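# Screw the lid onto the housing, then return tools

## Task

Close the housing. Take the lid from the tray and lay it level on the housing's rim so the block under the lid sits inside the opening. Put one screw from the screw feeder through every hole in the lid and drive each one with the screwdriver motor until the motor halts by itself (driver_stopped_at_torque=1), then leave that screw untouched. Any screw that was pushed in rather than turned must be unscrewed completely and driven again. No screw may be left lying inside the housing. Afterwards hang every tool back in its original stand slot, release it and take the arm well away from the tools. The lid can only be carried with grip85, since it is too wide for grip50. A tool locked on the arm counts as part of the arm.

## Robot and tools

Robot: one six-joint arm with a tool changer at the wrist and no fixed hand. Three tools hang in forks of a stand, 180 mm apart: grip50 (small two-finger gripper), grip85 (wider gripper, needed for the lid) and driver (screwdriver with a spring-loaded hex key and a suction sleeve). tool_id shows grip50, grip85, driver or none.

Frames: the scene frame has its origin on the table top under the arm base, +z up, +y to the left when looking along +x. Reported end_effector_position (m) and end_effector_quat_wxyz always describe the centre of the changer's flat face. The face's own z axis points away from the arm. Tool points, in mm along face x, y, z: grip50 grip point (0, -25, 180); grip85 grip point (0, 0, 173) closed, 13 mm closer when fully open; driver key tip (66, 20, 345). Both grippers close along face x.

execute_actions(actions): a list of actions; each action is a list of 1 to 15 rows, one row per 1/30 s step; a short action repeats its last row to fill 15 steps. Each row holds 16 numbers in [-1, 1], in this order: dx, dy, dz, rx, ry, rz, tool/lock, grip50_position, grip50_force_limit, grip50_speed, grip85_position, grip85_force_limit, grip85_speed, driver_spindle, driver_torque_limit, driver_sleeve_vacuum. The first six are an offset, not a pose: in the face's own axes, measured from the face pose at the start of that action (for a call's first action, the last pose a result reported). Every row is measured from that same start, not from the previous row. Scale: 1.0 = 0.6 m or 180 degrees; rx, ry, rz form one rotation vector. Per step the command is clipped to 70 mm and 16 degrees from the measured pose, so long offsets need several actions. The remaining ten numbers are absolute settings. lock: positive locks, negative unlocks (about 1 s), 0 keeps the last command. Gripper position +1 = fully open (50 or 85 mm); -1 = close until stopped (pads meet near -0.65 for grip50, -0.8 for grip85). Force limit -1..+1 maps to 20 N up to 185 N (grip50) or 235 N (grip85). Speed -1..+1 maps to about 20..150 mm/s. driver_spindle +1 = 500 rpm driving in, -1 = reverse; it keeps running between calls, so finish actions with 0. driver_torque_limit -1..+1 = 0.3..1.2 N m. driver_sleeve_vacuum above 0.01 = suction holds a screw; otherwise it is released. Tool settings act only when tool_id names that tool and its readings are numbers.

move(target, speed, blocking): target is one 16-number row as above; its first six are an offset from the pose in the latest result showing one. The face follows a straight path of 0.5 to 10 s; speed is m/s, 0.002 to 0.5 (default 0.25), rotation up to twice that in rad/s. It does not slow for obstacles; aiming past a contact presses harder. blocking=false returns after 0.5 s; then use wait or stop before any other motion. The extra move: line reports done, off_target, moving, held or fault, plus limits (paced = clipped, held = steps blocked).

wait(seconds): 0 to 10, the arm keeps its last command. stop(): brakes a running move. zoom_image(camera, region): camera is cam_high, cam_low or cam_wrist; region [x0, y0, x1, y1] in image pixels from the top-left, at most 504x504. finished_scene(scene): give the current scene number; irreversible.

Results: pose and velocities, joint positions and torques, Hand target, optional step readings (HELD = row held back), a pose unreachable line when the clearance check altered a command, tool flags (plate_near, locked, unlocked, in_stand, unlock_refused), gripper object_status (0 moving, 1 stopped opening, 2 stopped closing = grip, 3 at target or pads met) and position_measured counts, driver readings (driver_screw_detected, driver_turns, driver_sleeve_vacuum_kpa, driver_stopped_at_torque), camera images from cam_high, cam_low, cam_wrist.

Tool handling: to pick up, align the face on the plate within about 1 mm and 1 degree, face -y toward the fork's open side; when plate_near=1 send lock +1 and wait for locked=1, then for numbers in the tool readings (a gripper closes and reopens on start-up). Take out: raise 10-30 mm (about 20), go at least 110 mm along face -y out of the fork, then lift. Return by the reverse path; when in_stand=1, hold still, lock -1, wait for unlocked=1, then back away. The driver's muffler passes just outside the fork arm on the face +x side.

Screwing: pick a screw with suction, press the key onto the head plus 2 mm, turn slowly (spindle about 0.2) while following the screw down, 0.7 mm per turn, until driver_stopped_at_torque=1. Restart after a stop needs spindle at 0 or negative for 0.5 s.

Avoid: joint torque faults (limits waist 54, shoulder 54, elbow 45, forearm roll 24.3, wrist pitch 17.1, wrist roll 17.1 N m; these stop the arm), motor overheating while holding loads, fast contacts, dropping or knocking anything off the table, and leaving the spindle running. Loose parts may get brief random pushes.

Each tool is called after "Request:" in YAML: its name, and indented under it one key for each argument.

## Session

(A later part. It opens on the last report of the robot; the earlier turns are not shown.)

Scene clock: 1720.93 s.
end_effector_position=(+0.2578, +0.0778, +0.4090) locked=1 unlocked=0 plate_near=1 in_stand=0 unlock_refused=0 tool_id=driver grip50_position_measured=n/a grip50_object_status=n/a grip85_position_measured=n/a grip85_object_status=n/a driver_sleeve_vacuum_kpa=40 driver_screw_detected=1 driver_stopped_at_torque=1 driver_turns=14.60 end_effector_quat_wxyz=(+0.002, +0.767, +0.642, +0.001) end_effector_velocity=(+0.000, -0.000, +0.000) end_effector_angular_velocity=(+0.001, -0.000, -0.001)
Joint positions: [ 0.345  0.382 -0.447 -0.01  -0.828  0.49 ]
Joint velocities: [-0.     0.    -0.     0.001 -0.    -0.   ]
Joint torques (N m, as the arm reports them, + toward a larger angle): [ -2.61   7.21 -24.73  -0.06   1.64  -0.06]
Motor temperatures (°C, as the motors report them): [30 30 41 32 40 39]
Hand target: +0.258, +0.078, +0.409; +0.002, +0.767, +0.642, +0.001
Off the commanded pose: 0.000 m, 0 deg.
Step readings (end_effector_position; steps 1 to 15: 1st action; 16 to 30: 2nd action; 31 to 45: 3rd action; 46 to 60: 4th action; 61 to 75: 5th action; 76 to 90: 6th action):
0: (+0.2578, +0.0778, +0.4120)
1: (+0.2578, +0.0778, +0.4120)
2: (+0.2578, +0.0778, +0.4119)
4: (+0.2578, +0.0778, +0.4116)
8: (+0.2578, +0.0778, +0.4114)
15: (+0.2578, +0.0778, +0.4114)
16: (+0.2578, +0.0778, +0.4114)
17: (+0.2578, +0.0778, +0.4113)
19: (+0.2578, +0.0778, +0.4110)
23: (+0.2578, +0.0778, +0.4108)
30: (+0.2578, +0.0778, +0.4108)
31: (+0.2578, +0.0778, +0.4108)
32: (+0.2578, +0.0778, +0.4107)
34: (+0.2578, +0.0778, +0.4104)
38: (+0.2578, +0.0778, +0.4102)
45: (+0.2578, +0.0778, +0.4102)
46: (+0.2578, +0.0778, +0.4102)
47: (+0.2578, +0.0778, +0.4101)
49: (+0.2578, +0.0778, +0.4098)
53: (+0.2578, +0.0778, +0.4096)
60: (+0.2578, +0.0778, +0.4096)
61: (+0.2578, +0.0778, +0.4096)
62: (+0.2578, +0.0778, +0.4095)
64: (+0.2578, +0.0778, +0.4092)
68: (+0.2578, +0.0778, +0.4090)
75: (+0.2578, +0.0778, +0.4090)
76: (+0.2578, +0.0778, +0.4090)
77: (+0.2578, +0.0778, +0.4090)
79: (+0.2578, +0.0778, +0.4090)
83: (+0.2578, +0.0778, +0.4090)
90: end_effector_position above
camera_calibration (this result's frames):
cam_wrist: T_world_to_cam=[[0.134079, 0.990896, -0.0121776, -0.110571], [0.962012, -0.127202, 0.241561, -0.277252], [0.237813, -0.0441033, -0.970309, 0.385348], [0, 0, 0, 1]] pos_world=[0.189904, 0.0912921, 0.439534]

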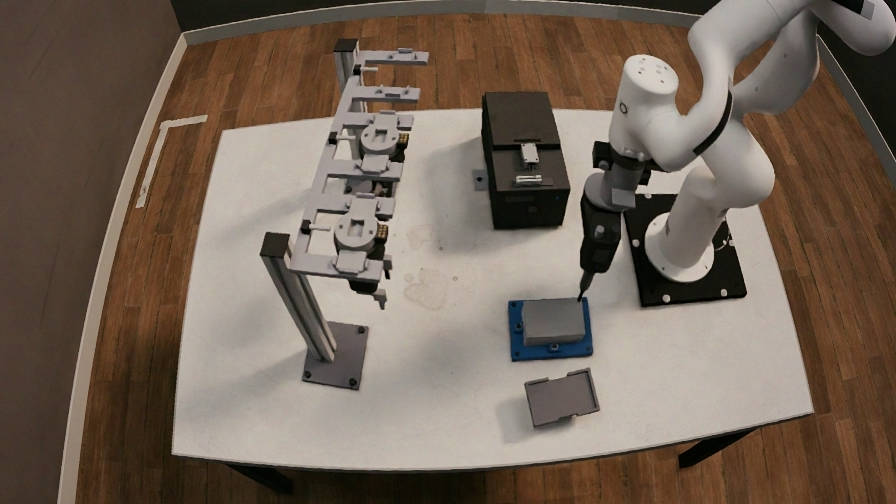

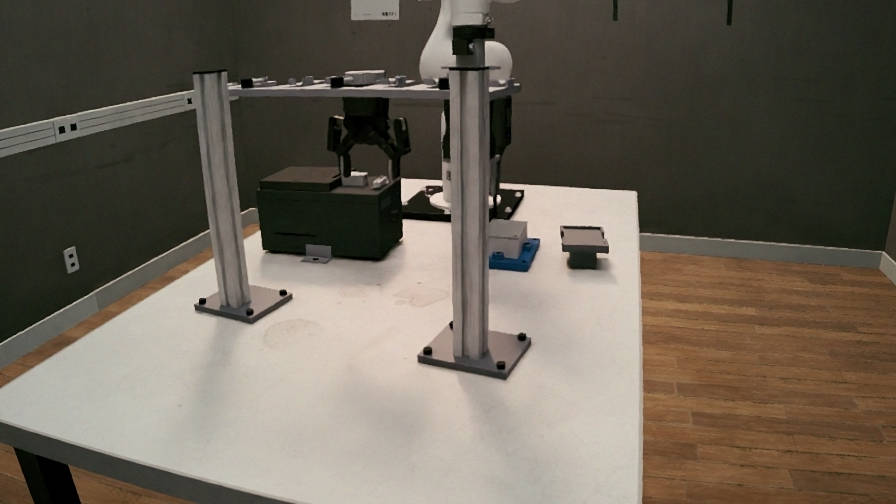

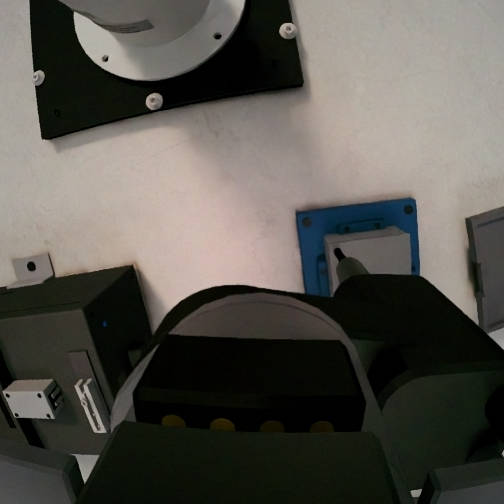

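Request:
move:
  target: [0,0,-0.08,0,0,0,0,0,0,0,0,0,0,0,-0.6,0]
  speed: 0.04

Request:
zoom_image:
  camera: "cam_low"
  region: [460, 180, 560, 260]

Request:
zoom_image:
  camera: "cam_high"
  region: [500, 270, 620, 370]

Request:
zoom_image:
  camera: "cam_wrist"
  region: [280, 180, 440, 320]

Scene clock: 1731.33 s.
end_effector_position=(+0.2575, +0.0779, +0.4569) locked=1 unlocked=0 plate_near=1 in_stand=0 unlock_refused=0 tool_id=driver grip50_position_measured=n/a grip50_object_status=n/a grip85_position_measured=n/a grip85_object_status=n/a driver_sleeve_vacuum_kpa=0 driver_screw_detected=0 driver_stopped_at_torque=1 driver_turns=14.60 end_effector_quat_wxyz=(+0.002, +0.767, +0.642, +0.001) end_effector_velocity=(-0.000, +0.000, +0.000) end_effector_angular_velocity=(+0.000, +0.000, +0.000)
Joint positions: [ 0.347  0.438 -0.524 -0.009 -0.961  0.489]
Joint velocities: [ 0.001  0.    -0.     0.    -0.001  0.   ]
Joint torques (N m, as the arm reports them, + toward a larger angle): [ -1.84   6.77 -26.21   0.71   0.76  -0.32]
Motor temperatures (°C, as the motors report them): [30 30 41 32 40 39]
Hand target: +0.258, +0.078, +0.457; +0.002, +0.767, +0.642, +0.001
Off the commanded pose: 0.000 m, 0 deg.
move: done
camera_calibration (this result's frames):
cam_wrist: T_world_to_cam=[[0.133896, 0.990921, -0.0121541, -0.110039], [0.962099, -0.127042, 0.241301, -0.2885], [0.237566, -0.0440027, -0.970374, 0.431944], [0, 0, 0, 1]] pos_world=[0.189684, 0.0913951, 0.487425]

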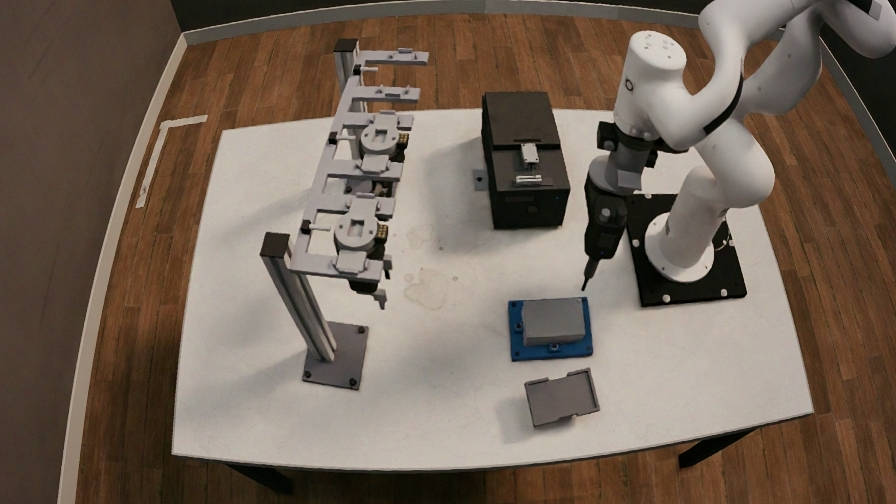

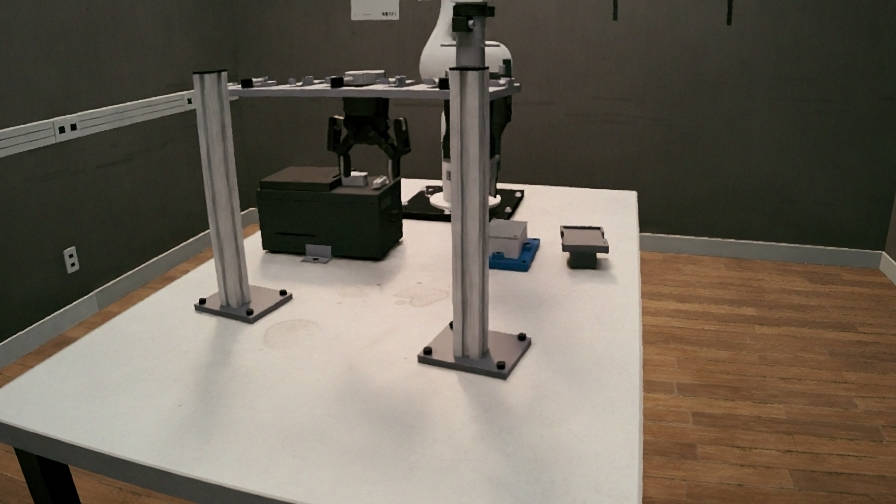

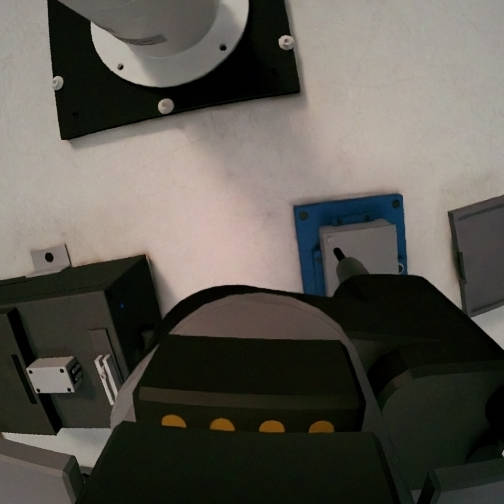

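Region (460, 180, 560, 260) of cam_low's 896x504 image, scaled by 5.040, with more detail than that image has; it fills the top 403 rows of this view, and the rest is white.

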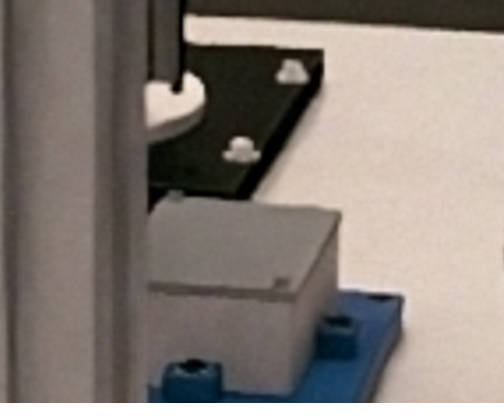

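Region (500, 270, 620, 370) of cam_high's 896x504 image, scaled by 4.200, with more detail than that image has.

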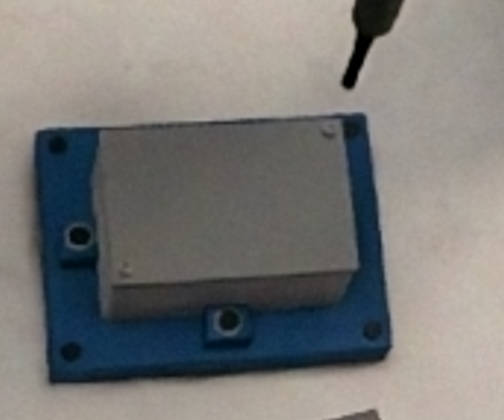

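Region (280, 180, 440, 320) of cam_wrist's 504x504 image, scaled by 3.150, with more detail than that image has; it fills the top 441 rows of this view, and the rest is white.

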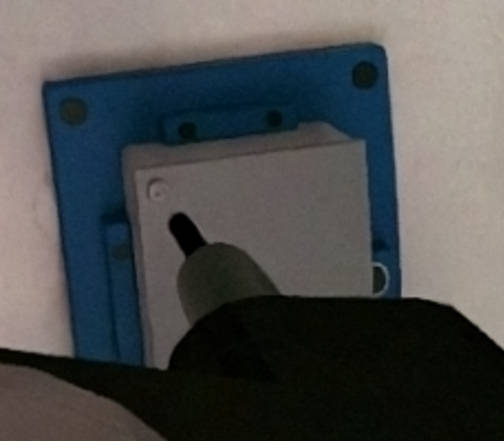

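Request:
zoom_image:
  camera: "cam_low"
  region: [485, 210, 525, 242]

Region (485, 210, 525, 242) of cam_low's 896x504 image, scaled by 12.600, with more detail than that image has; it fills the top 403 rows of this view, and the rest is white.

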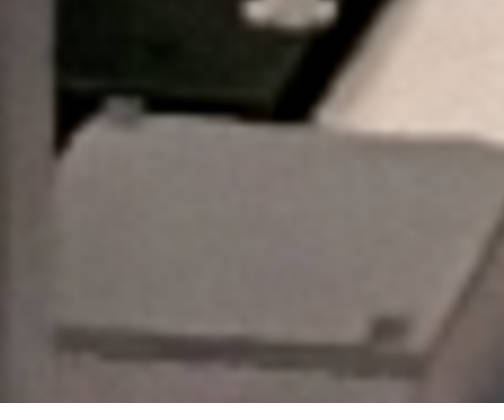

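Request:
move:
  target: [0.0418,0.403,0.0117,0,0,0,0,0,0,0,0,0,0,0,-0.6,0]
  speed: 0.3

Scene clock: 1763.50 s.
end_effector_position=(+0.4995, +0.0596, +0.4508) locked=1 unlocked=0 plate_near=1 in_stand=0 unlock_refused=0 tool_id=driver grip50_position_measured=n/a grip50_object_status=n/a grip85_position_measured=n/a grip85_object_status=n/a driver_sleeve_vacuum_kpa=0 driver_screw_detected=0 driver_stopped_at_torque=1 driver_turns=14.60 end_effector_quat_wxyz=(+0.002, +0.767, +0.642, +0.001) end_effector_velocity=(+0.003, -0.000, +0.001) end_effector_angular_velocity=(+0.001, -0.005, -0.002)
Joint positions: [ 0.166 -0.205 -1.086 -0.01  -0.879  0.309]
Joint velocities: [-0.001 -0.004 -0.006  0.001  0.003  0.   ]
Joint torques (N m, as the arm reports them, + toward a larger angle): [ -1.09  45.91 -25.33   0.72   0.66  -0.26]
Motor temperatures (°C, as the motors report them): [30 30 42 32 40 39]
Hand target: +0.500, +0.060, +0.451; +0.002, +0.767, +0.642, +0.001
Off the commanded pose: 0.001 m, 0 deg.
move: done
camera_calibration (this result's frames):
cam_wrist: T_world_to_cam=[[0.133829, 0.990924, -0.0126026, -0.1241], [0.962227, -0.12689, 0.24087, -0.522084], [0.237084, -0.0443619, -0.970476, 0.368055], [0, 0, 0, 1]] pos_world=[0.431712, 0.0730538, 0.481379]

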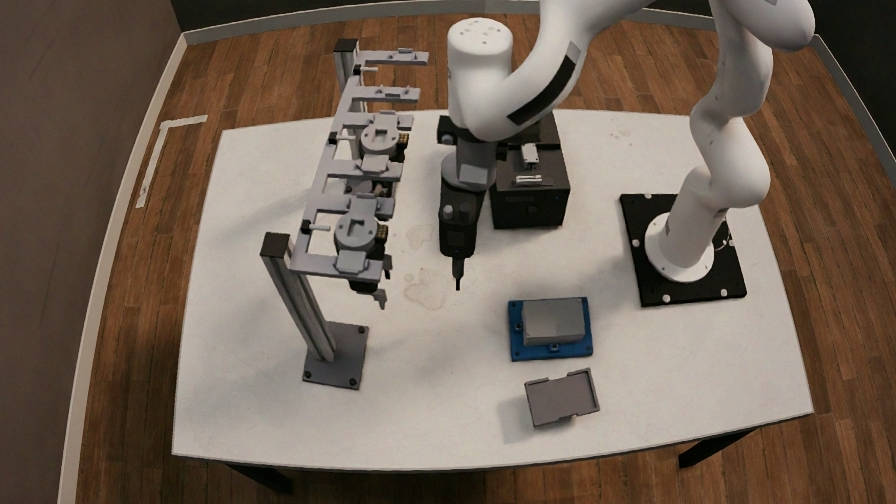

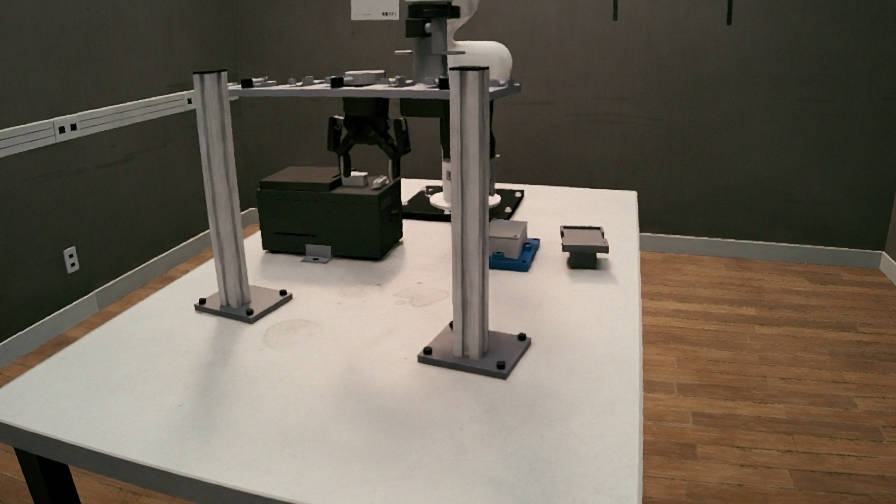

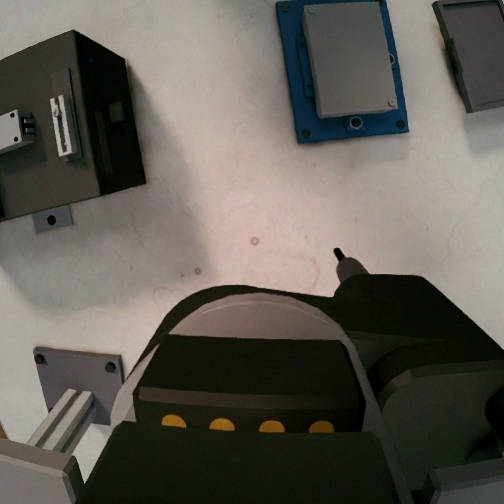

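Request:
move:
  target: [-0.3615,0.0752,0.033,0,0,0,0,0,0,0,0,0,0,0,-0.6,0]
  speed: 0.3

Scene clock: 1772.40 s.
end_effector_position=(+0.5055, -0.1616, +0.4316) locked=1 unlocked=0 plate_near=1 in_stand=0 unlock_refused=0 tool_id=driver grip50_position_measured=n/a grip50_object_status=n/a grip85_position_measured=n/a grip85_object_status=n/a driver_sleeve_vacuum_kpa=0 driver_screw_detected=0 driver_stopped_at_torque=1 driver_turns=14.60 end_effector_quat_wxyz=(+0.002, +0.767, +0.642, +0.001) end_effector_velocity=(+0.000, -0.002, +0.001) end_effector_angular_velocity=(+0.000, -0.001, +0.000)
Joint positions: [-0.263 -0.284 -1.141 -0.009 -0.851 -0.121]
Joint velocities: [-0.003 -0.001 -0.003  0.001 -0.001 -0.004]
Joint torques (N m, as the arm reports them, + toward a larger angle): [ -2.42  50.89 -25.24   0.69   0.29  -0.26]
Motor temperatures (°C, as the motors report them): [30 30 42 32 40 39]
Hand target: +0.506, -0.162, +0.432; +0.002, +0.767, +0.642, +0.001
Off the commanded pose: 0.001 m, 0 deg.
move: done
camera_calibration (this result's frames):
cam_wrist: T_world_to_cam=[[0.133422, 0.990973, -0.0130921, 0.0944253], [0.962211, -0.126363, 0.241211, -0.551333], [0.237379, -0.0447802, -0.970384, 0.337981], [0, 0, 0, 1]] pos_world=[0.43767, -0.148106, 0.462195]

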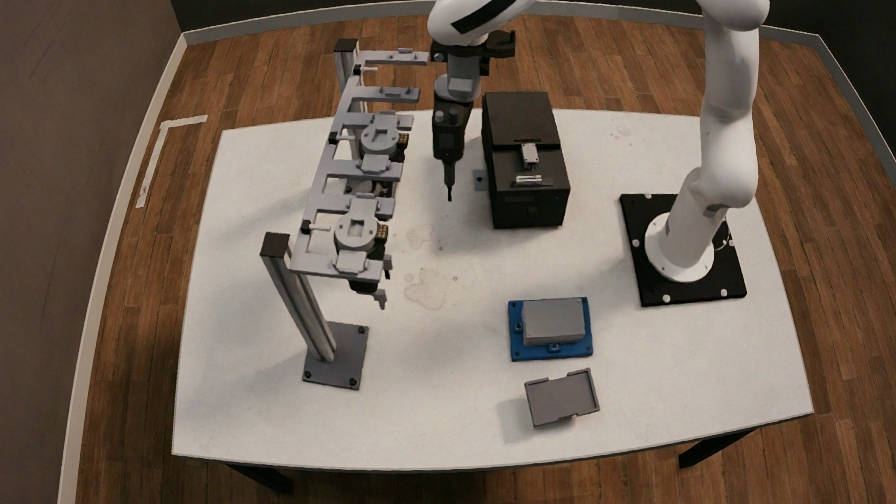

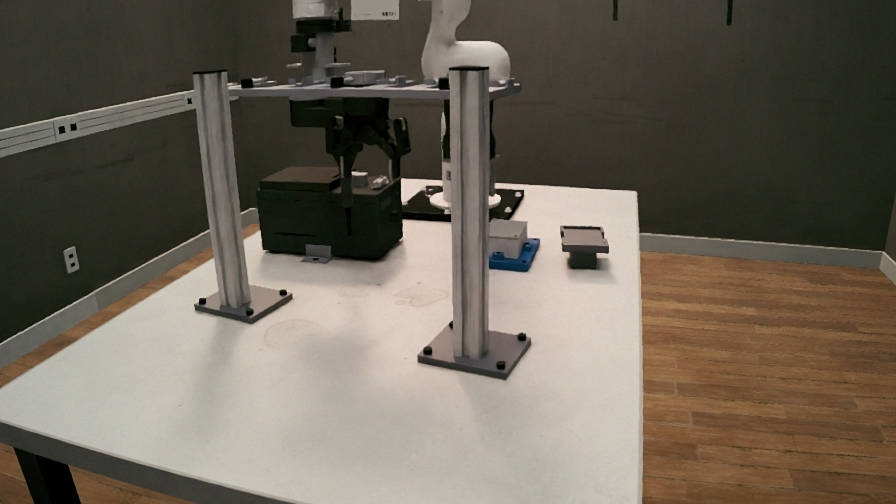

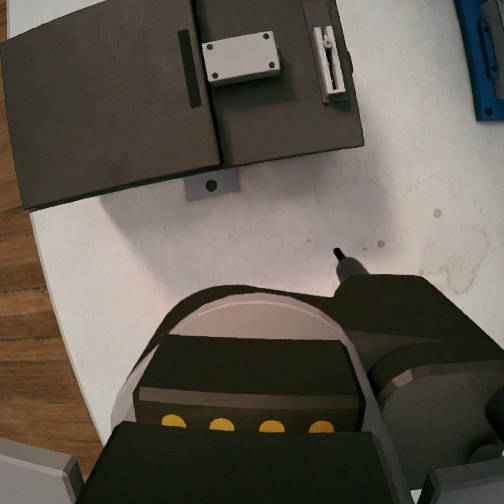

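Request:
move:
  target: [-0.0006,0.2002,0,0,0,0,0,0,0,0,0,0,0,0,-0.6,0]
  speed: 0.1

Request:
move:
  target: [0,0,0.034,0,0,0,0,0,0,0,0,0,0,0,-0.6,0]
  speed: 0.03

Scene clock: 1782.37 s.
end_effector_position=(+0.6235, -0.1832, +0.4320) locked=1 unlocked=0 plate_near=1 in_stand=0 unlock_refused=0 tool_id=driver grip50_position_measured=n/a grip50_object_status=n/a grip85_position_measured=n/a grip85_object_status=n/a driver_sleeve_vacuum_kpa=0 driver_screw_detected=0 driver_stopped_at_torque=1 driver_turns=14.60 end_effector_quat_wxyz=(+0.002, +0.767, +0.642, +0.001) end_effector_velocity=(+0.002, +0.001, +0.000) end_effector_angular_velocity=(-0.001, -0.001, +0.001)
Joint positions: [-0.241 -0.577 -1.545 -0.008 -0.964 -0.099]
Joint velocities: [ 0.002 -0.003 -0.004 -0.    -0.     0.001]
Joint torques (N m, as the arm reports them, + toward a larger angle): [ -0.36  69.42 -26.48   1.08   0.45  -0.26]
Motor temperatures (°C, as the motors report them): [30 31 42 32 39 39]
Hand target: +0.624, -0.183, +0.432; +0.002, +0.767, +0.642, +0.001
Off the commanded pose: 0.000 m, 0 deg.
move: done
camera_calibration (this result's frames):
cam_wrist: T_world_to_cam=[[0.133249, 0.990999, -0.0129001, 0.100112], [0.962321, -0.126258, 0.240827, -0.667514], [0.23703, -0.0445039, -0.970482, 0.309674], [0, 0, 0, 1]] pos_world=[0.55562, -0.169708, 0.46258]

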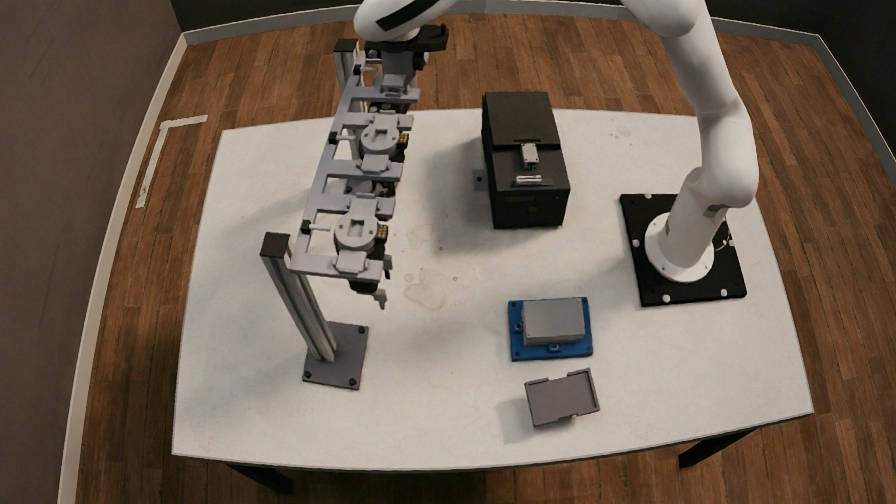

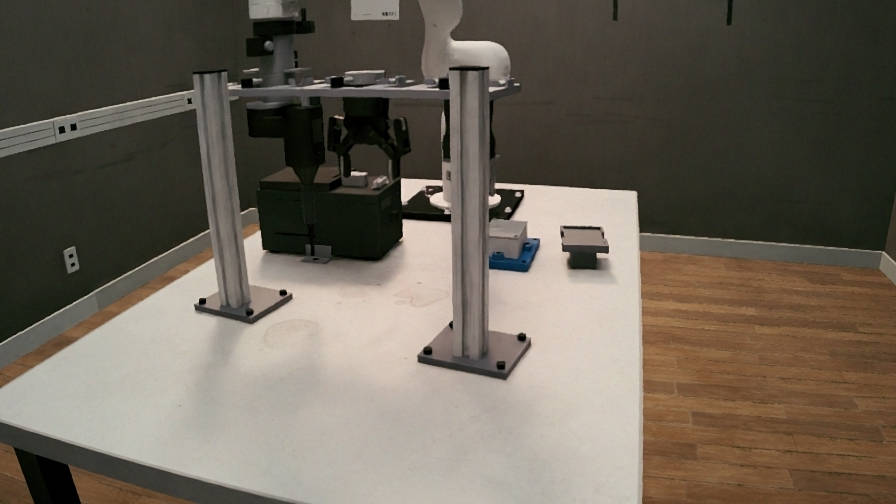

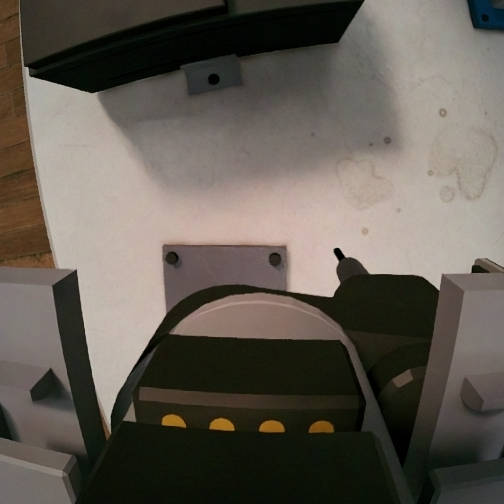

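Scene clock: 1783.33 s.
end_effector_position=(+0.6237, -0.1832, +0.4122) locked=1 unlocked=0 plate_near=1 in_stand=1 unlock_refused=0 tool_id=driver grip50_position_measured=n/a grip50_object_status=n/a grip85_position_measured=n/a grip85_object_status=n/a driver_sleeve_vacuum_kpa=0 driver_screw_detected=0 driver_stopped_at_torque=1 driver_turns=14.60 end_effector_quat_wxyz=(+0.002, +0.767, +0.642, +0.001) end_effector_velocity=(-0.000, -0.000, -0.000) end_effector_angular_velocity=(+0.001, +0.000, -0.001)
Joint positions: [-0.241 -0.592 -1.522 -0.008 -0.924 -0.099]
Joint velocities: [-0.    -0.     0.001  0.001  0.     0.001]
Joint torques (N m, as the arm reports them, + toward a larger angle): [ -3.58  65.02 -22.87   1.1   -0.71   0.35]
Motor temperatures (°C, as the motors report them): [30 31 42 32 39 39]
Hand target: +0.624, -0.183, +0.412; +0.002, +0.767, +0.642, +0.001
Off the commanded pose: 0.001 m, 0 deg.
move: done
camera_calibration (this result's frames):
cam_wrist: T_world_to_cam=[[0.133066, 0.991021, -0.01309, 0.100094], [0.962051, -0.125979, 0.242049, -0.663289], [0.238227, -0.0448018, -0.970176, 0.289462], [0, 0, 0, 1]] pos_world=[0.555841, -0.169787, 0.442688]

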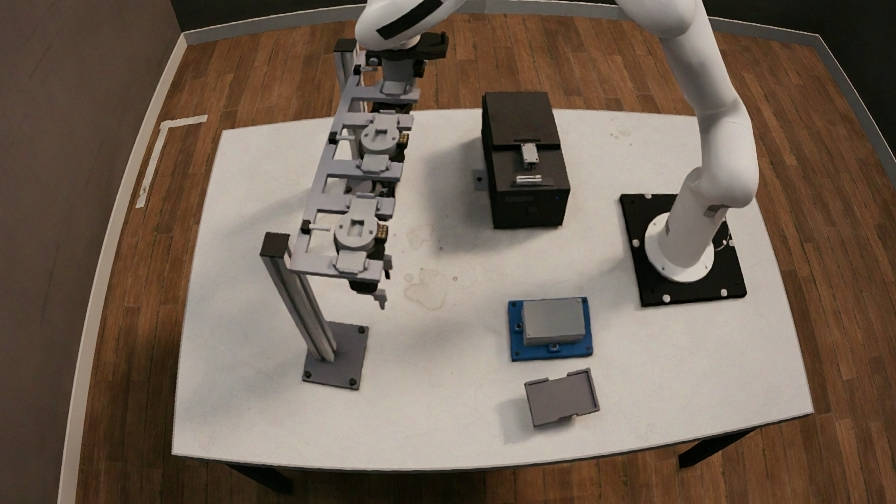

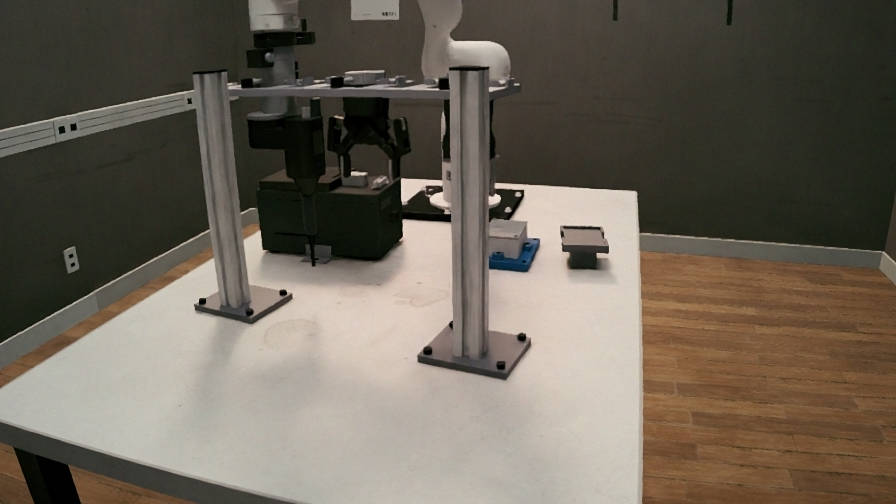

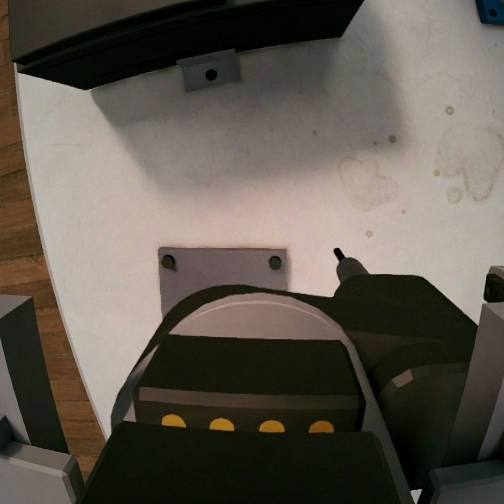

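Request:
execute_actions:
  actions:
    - [[0,0,0,0,0,0,-1,0,0,0,0,0,0,0,-0.6,0]]
    - [[0,0,0,0,0,0,-1,0,0,0,0,0,0,0,-0.6,0]]
    - [[0,0,0,0,0,0,-1,0,0,0,0,0,0,0,-0.6,0]]

Scene clock: 1791.10 s.
end_effector_position=(+0.6234, -0.1832, +0.4114) locked=0 unlocked=1 plate_near=1 in_stand=1 unlock_refused=0 tool_id=none grip50_position_measured=n/a grip50_object_status=n/a grip85_position_measured=n/a grip85_object_status=n/a driver_sleeve_vacuum_kpa=n/a driver_screw_detected=n/a driver_stopped_at_torque=n/a driver_turns=n/a end_effector_quat_wxyz=(+0.001, +0.767, +0.642, +0.001) end_effector_velocity=(+0.000, +0.000, -0.000) end_effector_angular_velocity=(-0.000, -0.000, +0.001)
Joint positions: [-0.241 -0.592 -1.521 -0.008 -0.924 -0.099]
Joint velocities: [ 0.    -0.     0.    -0.     0.001 -0.   ]
Joint torques (N m, as the arm reports them, + toward a larger angle): [ -3.89  37.69 -12.89   0.14  -0.62   0.25]
Motor temperatures (°C, as the motors report them): [30 31 41 32 39 39]
Hand target: +0.623, -0.183, +0.411; +0.001, +0.767, +0.642, +0.001
Off the commanded pose: 0.000 m, 0 deg.
Step readings (end_effector_position; steps 1 to 15: 1st action; 16 to 30: 2nd action; 31 to 45: 3rd action):
0: (+0.6235, -0.1832, +0.4117)
1: (+0.6233, -0.1832, +0.4112)
2: (+0.6234, -0.1832, +0.4112)
4: (+0.6234, -0.1832, +0.4113)
8: (+0.6234, -0.1832, +0.4113)
15: (+0.6235, -0.1832, +0.4115)
16: (+0.6235, -0.1832, +0.4115)
17: (+0.6234, -0.1832, +0.4114)
19: (+0.6234, -0.1832, +0.4114)
23: (+0.6234, -0.1832, +0.4114)
30: (+0.6234, -0.1832, +0.4114)
31: (+0.6234, -0.1832, +0.4114)
32: (+0.6234, -0.1832, +0.4114)
34: (+0.6234, -0.1832, +0.4114)
38: (+0.6234, -0.1832, +0.4114)
45: end_effector_position above
camera_calibration (this result's frames):
cam_wrist: T_world_to_cam=[[0.133305, 0.990991, -0.0129312, 0.0998735], [0.962424, -0.126326, 0.240379, -0.662439], [0.23658, -0.044489, -0.970593, 0.290049], [0, 0, 0, 1]] pos_world=[0.555614, -0.169753, 0.442048]

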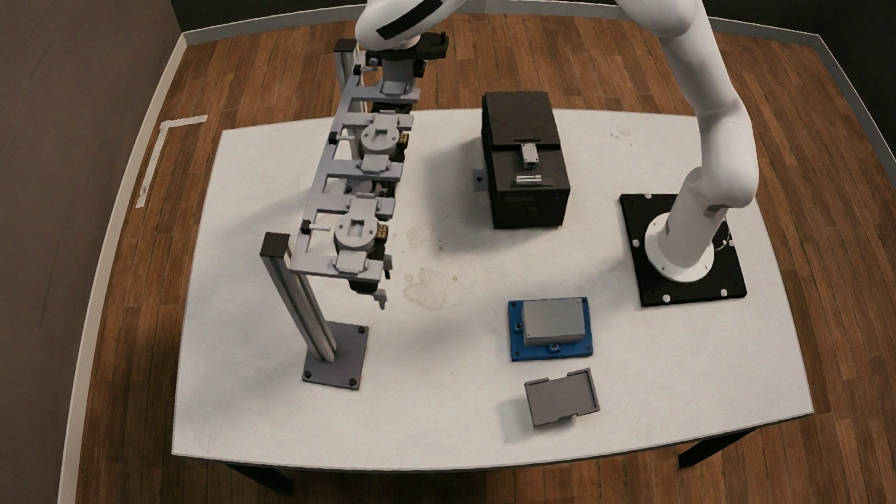

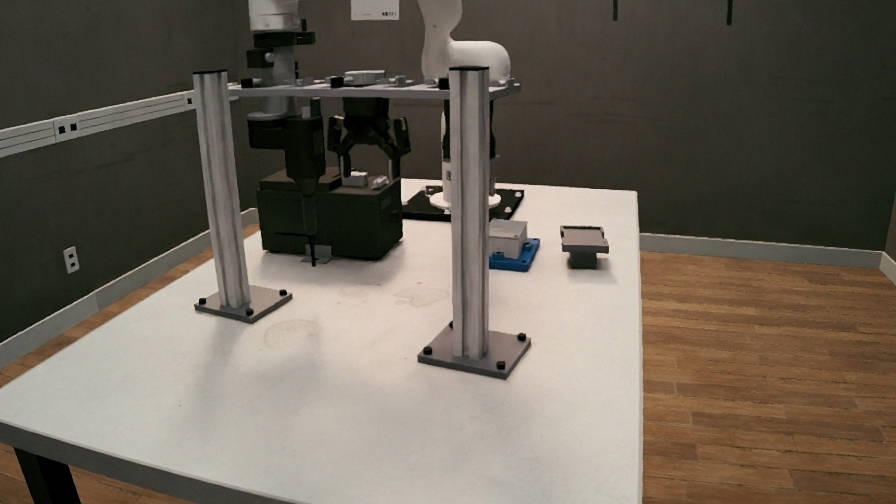

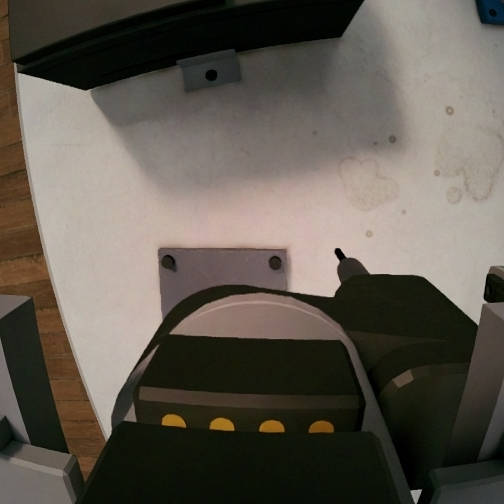

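Request:
move:
  target: [0,0,-0.08,0,0,0,0,0,0,0,0,0,0,0,0,0]
  speed: 0.1

Request:
move:
  target: [0,-0.4,-0.1,0,0,0,0,0,0,0,0,0,0,0,0,0]
  speed: 0.3

Scene clock: 1796.47 s.
end_effector_position=(+0.6233, -0.1831, +0.4591) locked=0 unlocked=1 plate_near=0 in_stand=0 unlock_refused=0 tool_id=none grip50_position_measured=n/a grip50_object_status=n/a grip85_position_measured=n/a grip85_object_status=n/a driver_sleeve_vacuum_kpa=n/a driver_screw_detected=n/a driver_stopped_at_torque=n/a driver_turns=n/a end_effector_quat_wxyz=(+0.001, +0.767, +0.642, +0.001) end_effector_velocity=(-0.000, -0.000, +0.000) end_effector_angular_velocity=(+0.000, +0.002, +0.000)
Joint positions: [-0.24  -0.559 -1.581 -0.008 -1.018 -0.1  ]
Joint velocities: [-0.001 -0.    -0.002 -0.    -0.003 -0.   ]
Joint torques (N m, as the arm reports them, + toward a larger angle): [ -1.67  48.78 -17.72   0.23  -0.09  -0.25]
Motor temperatures (°C, as the motors report them): [30 31 41 32 39 39]
Hand target: +0.623, -0.183, +0.459; +0.001, +0.767, +0.642, +0.001
Off the commanded pose: 0.000 m, 0 deg.
move: done
camera_calibration (this result's frames):
cam_wrist: T_world_to_cam=[[0.133176, 0.99101, -0.0127887, 0.100386], [0.962532, -0.126253, 0.239985, -0.673627], [0.236213, -0.0442699, -0.970692, 0.33667], [0, 0, 0, 1]] pos_world=[0.555493, -0.169626, 0.489747]

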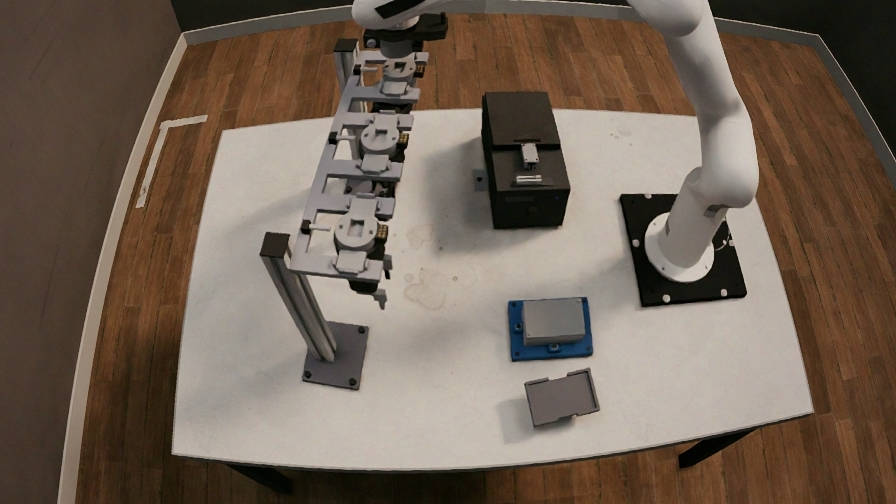

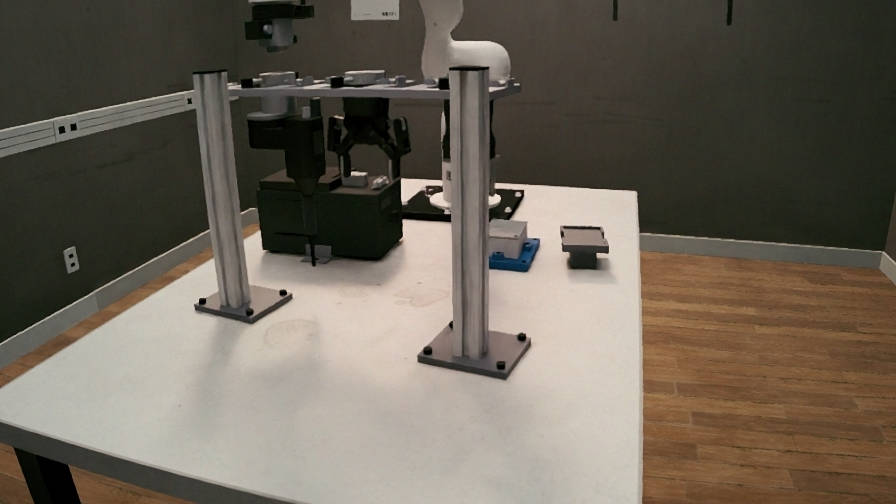

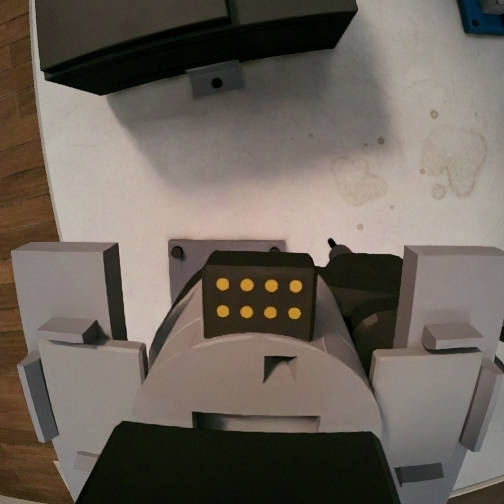

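Scene clock: 1797.83 s.
end_effector_position=(+0.3873, -0.1405, +0.5185) locked=0 unlocked=1 plate_near=0 in_stand=0 unlock_refused=0 tool_id=none grip50_position_measured=n/a grip50_object_status=n/a grip85_position_measured=n/a grip85_object_status=n/a driver_sleeve_vacuum_kpa=n/a driver_screw_detected=n/a driver_stopped_at_torque=n/a driver_turns=n/a end_effector_quat_wxyz=(+0.001, +0.767, +0.642, +0.001) end_effector_velocity=(-0.002, +0.000, +0.001) end_effector_angular_velocity=(+0.001, +0.000, +0.000)
Joint positions: [-0.298  0.08  -0.944 -0.007 -1.02  -0.158]
Joint velocities: [-0.001  0.005  0.003  0.001 -0.002 -0.001]
Joint torques (N m, as the arm reports them, + toward a larger angle): [ -1.91  16.83 -17.8    0.38   0.03  -0.18]
Motor temperatures (°C, as the motors report them): [30 31 41 32 39 39]
Hand target: +0.387, -0.140, +0.519; +0.001, +0.767, +0.642, +0.001
Off the commanded pose: 0.001 m, 0 deg.
move: done
camera_calibration (this result's frames):
cam_wrist: T_world_to_cam=[[0.133138, 0.991015, -0.0128259, 0.0903784], [0.962578, -0.126214, 0.23982, -0.455263], [0.236046, -0.044275, -0.970733, 0.452033], [0, 0, 0, 1]] pos_world=[0.319493, -0.127013, 0.549144]

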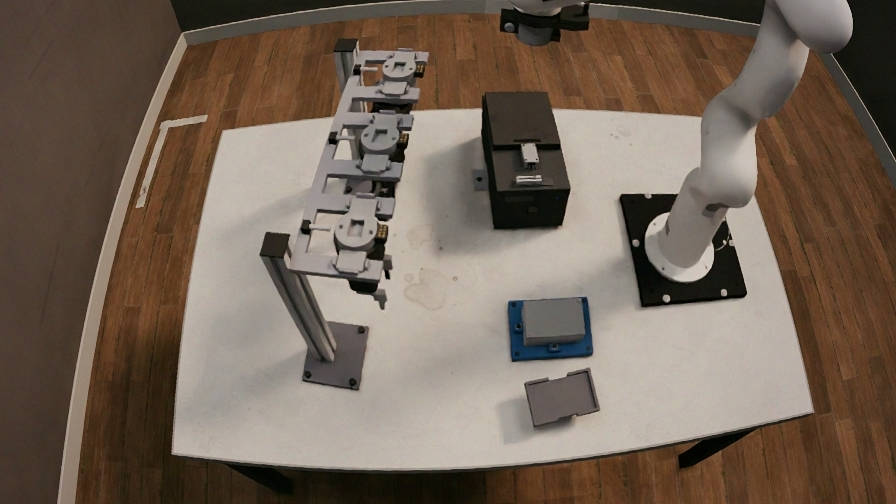

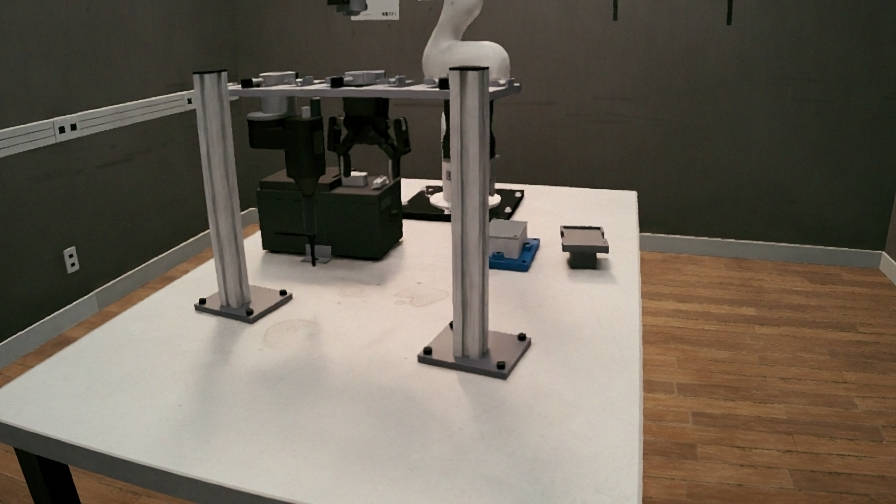

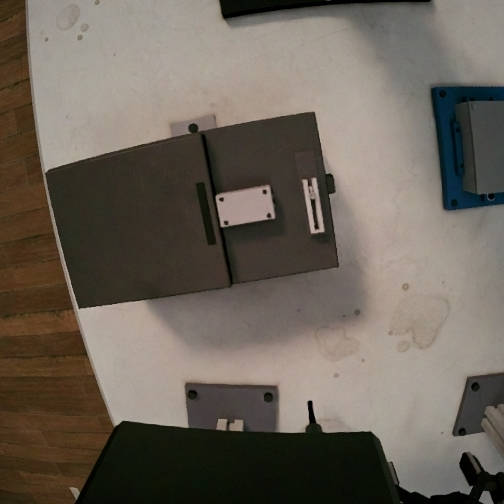

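Request:
finished_scene:
  scene: 1

The scene is finished: the task was done.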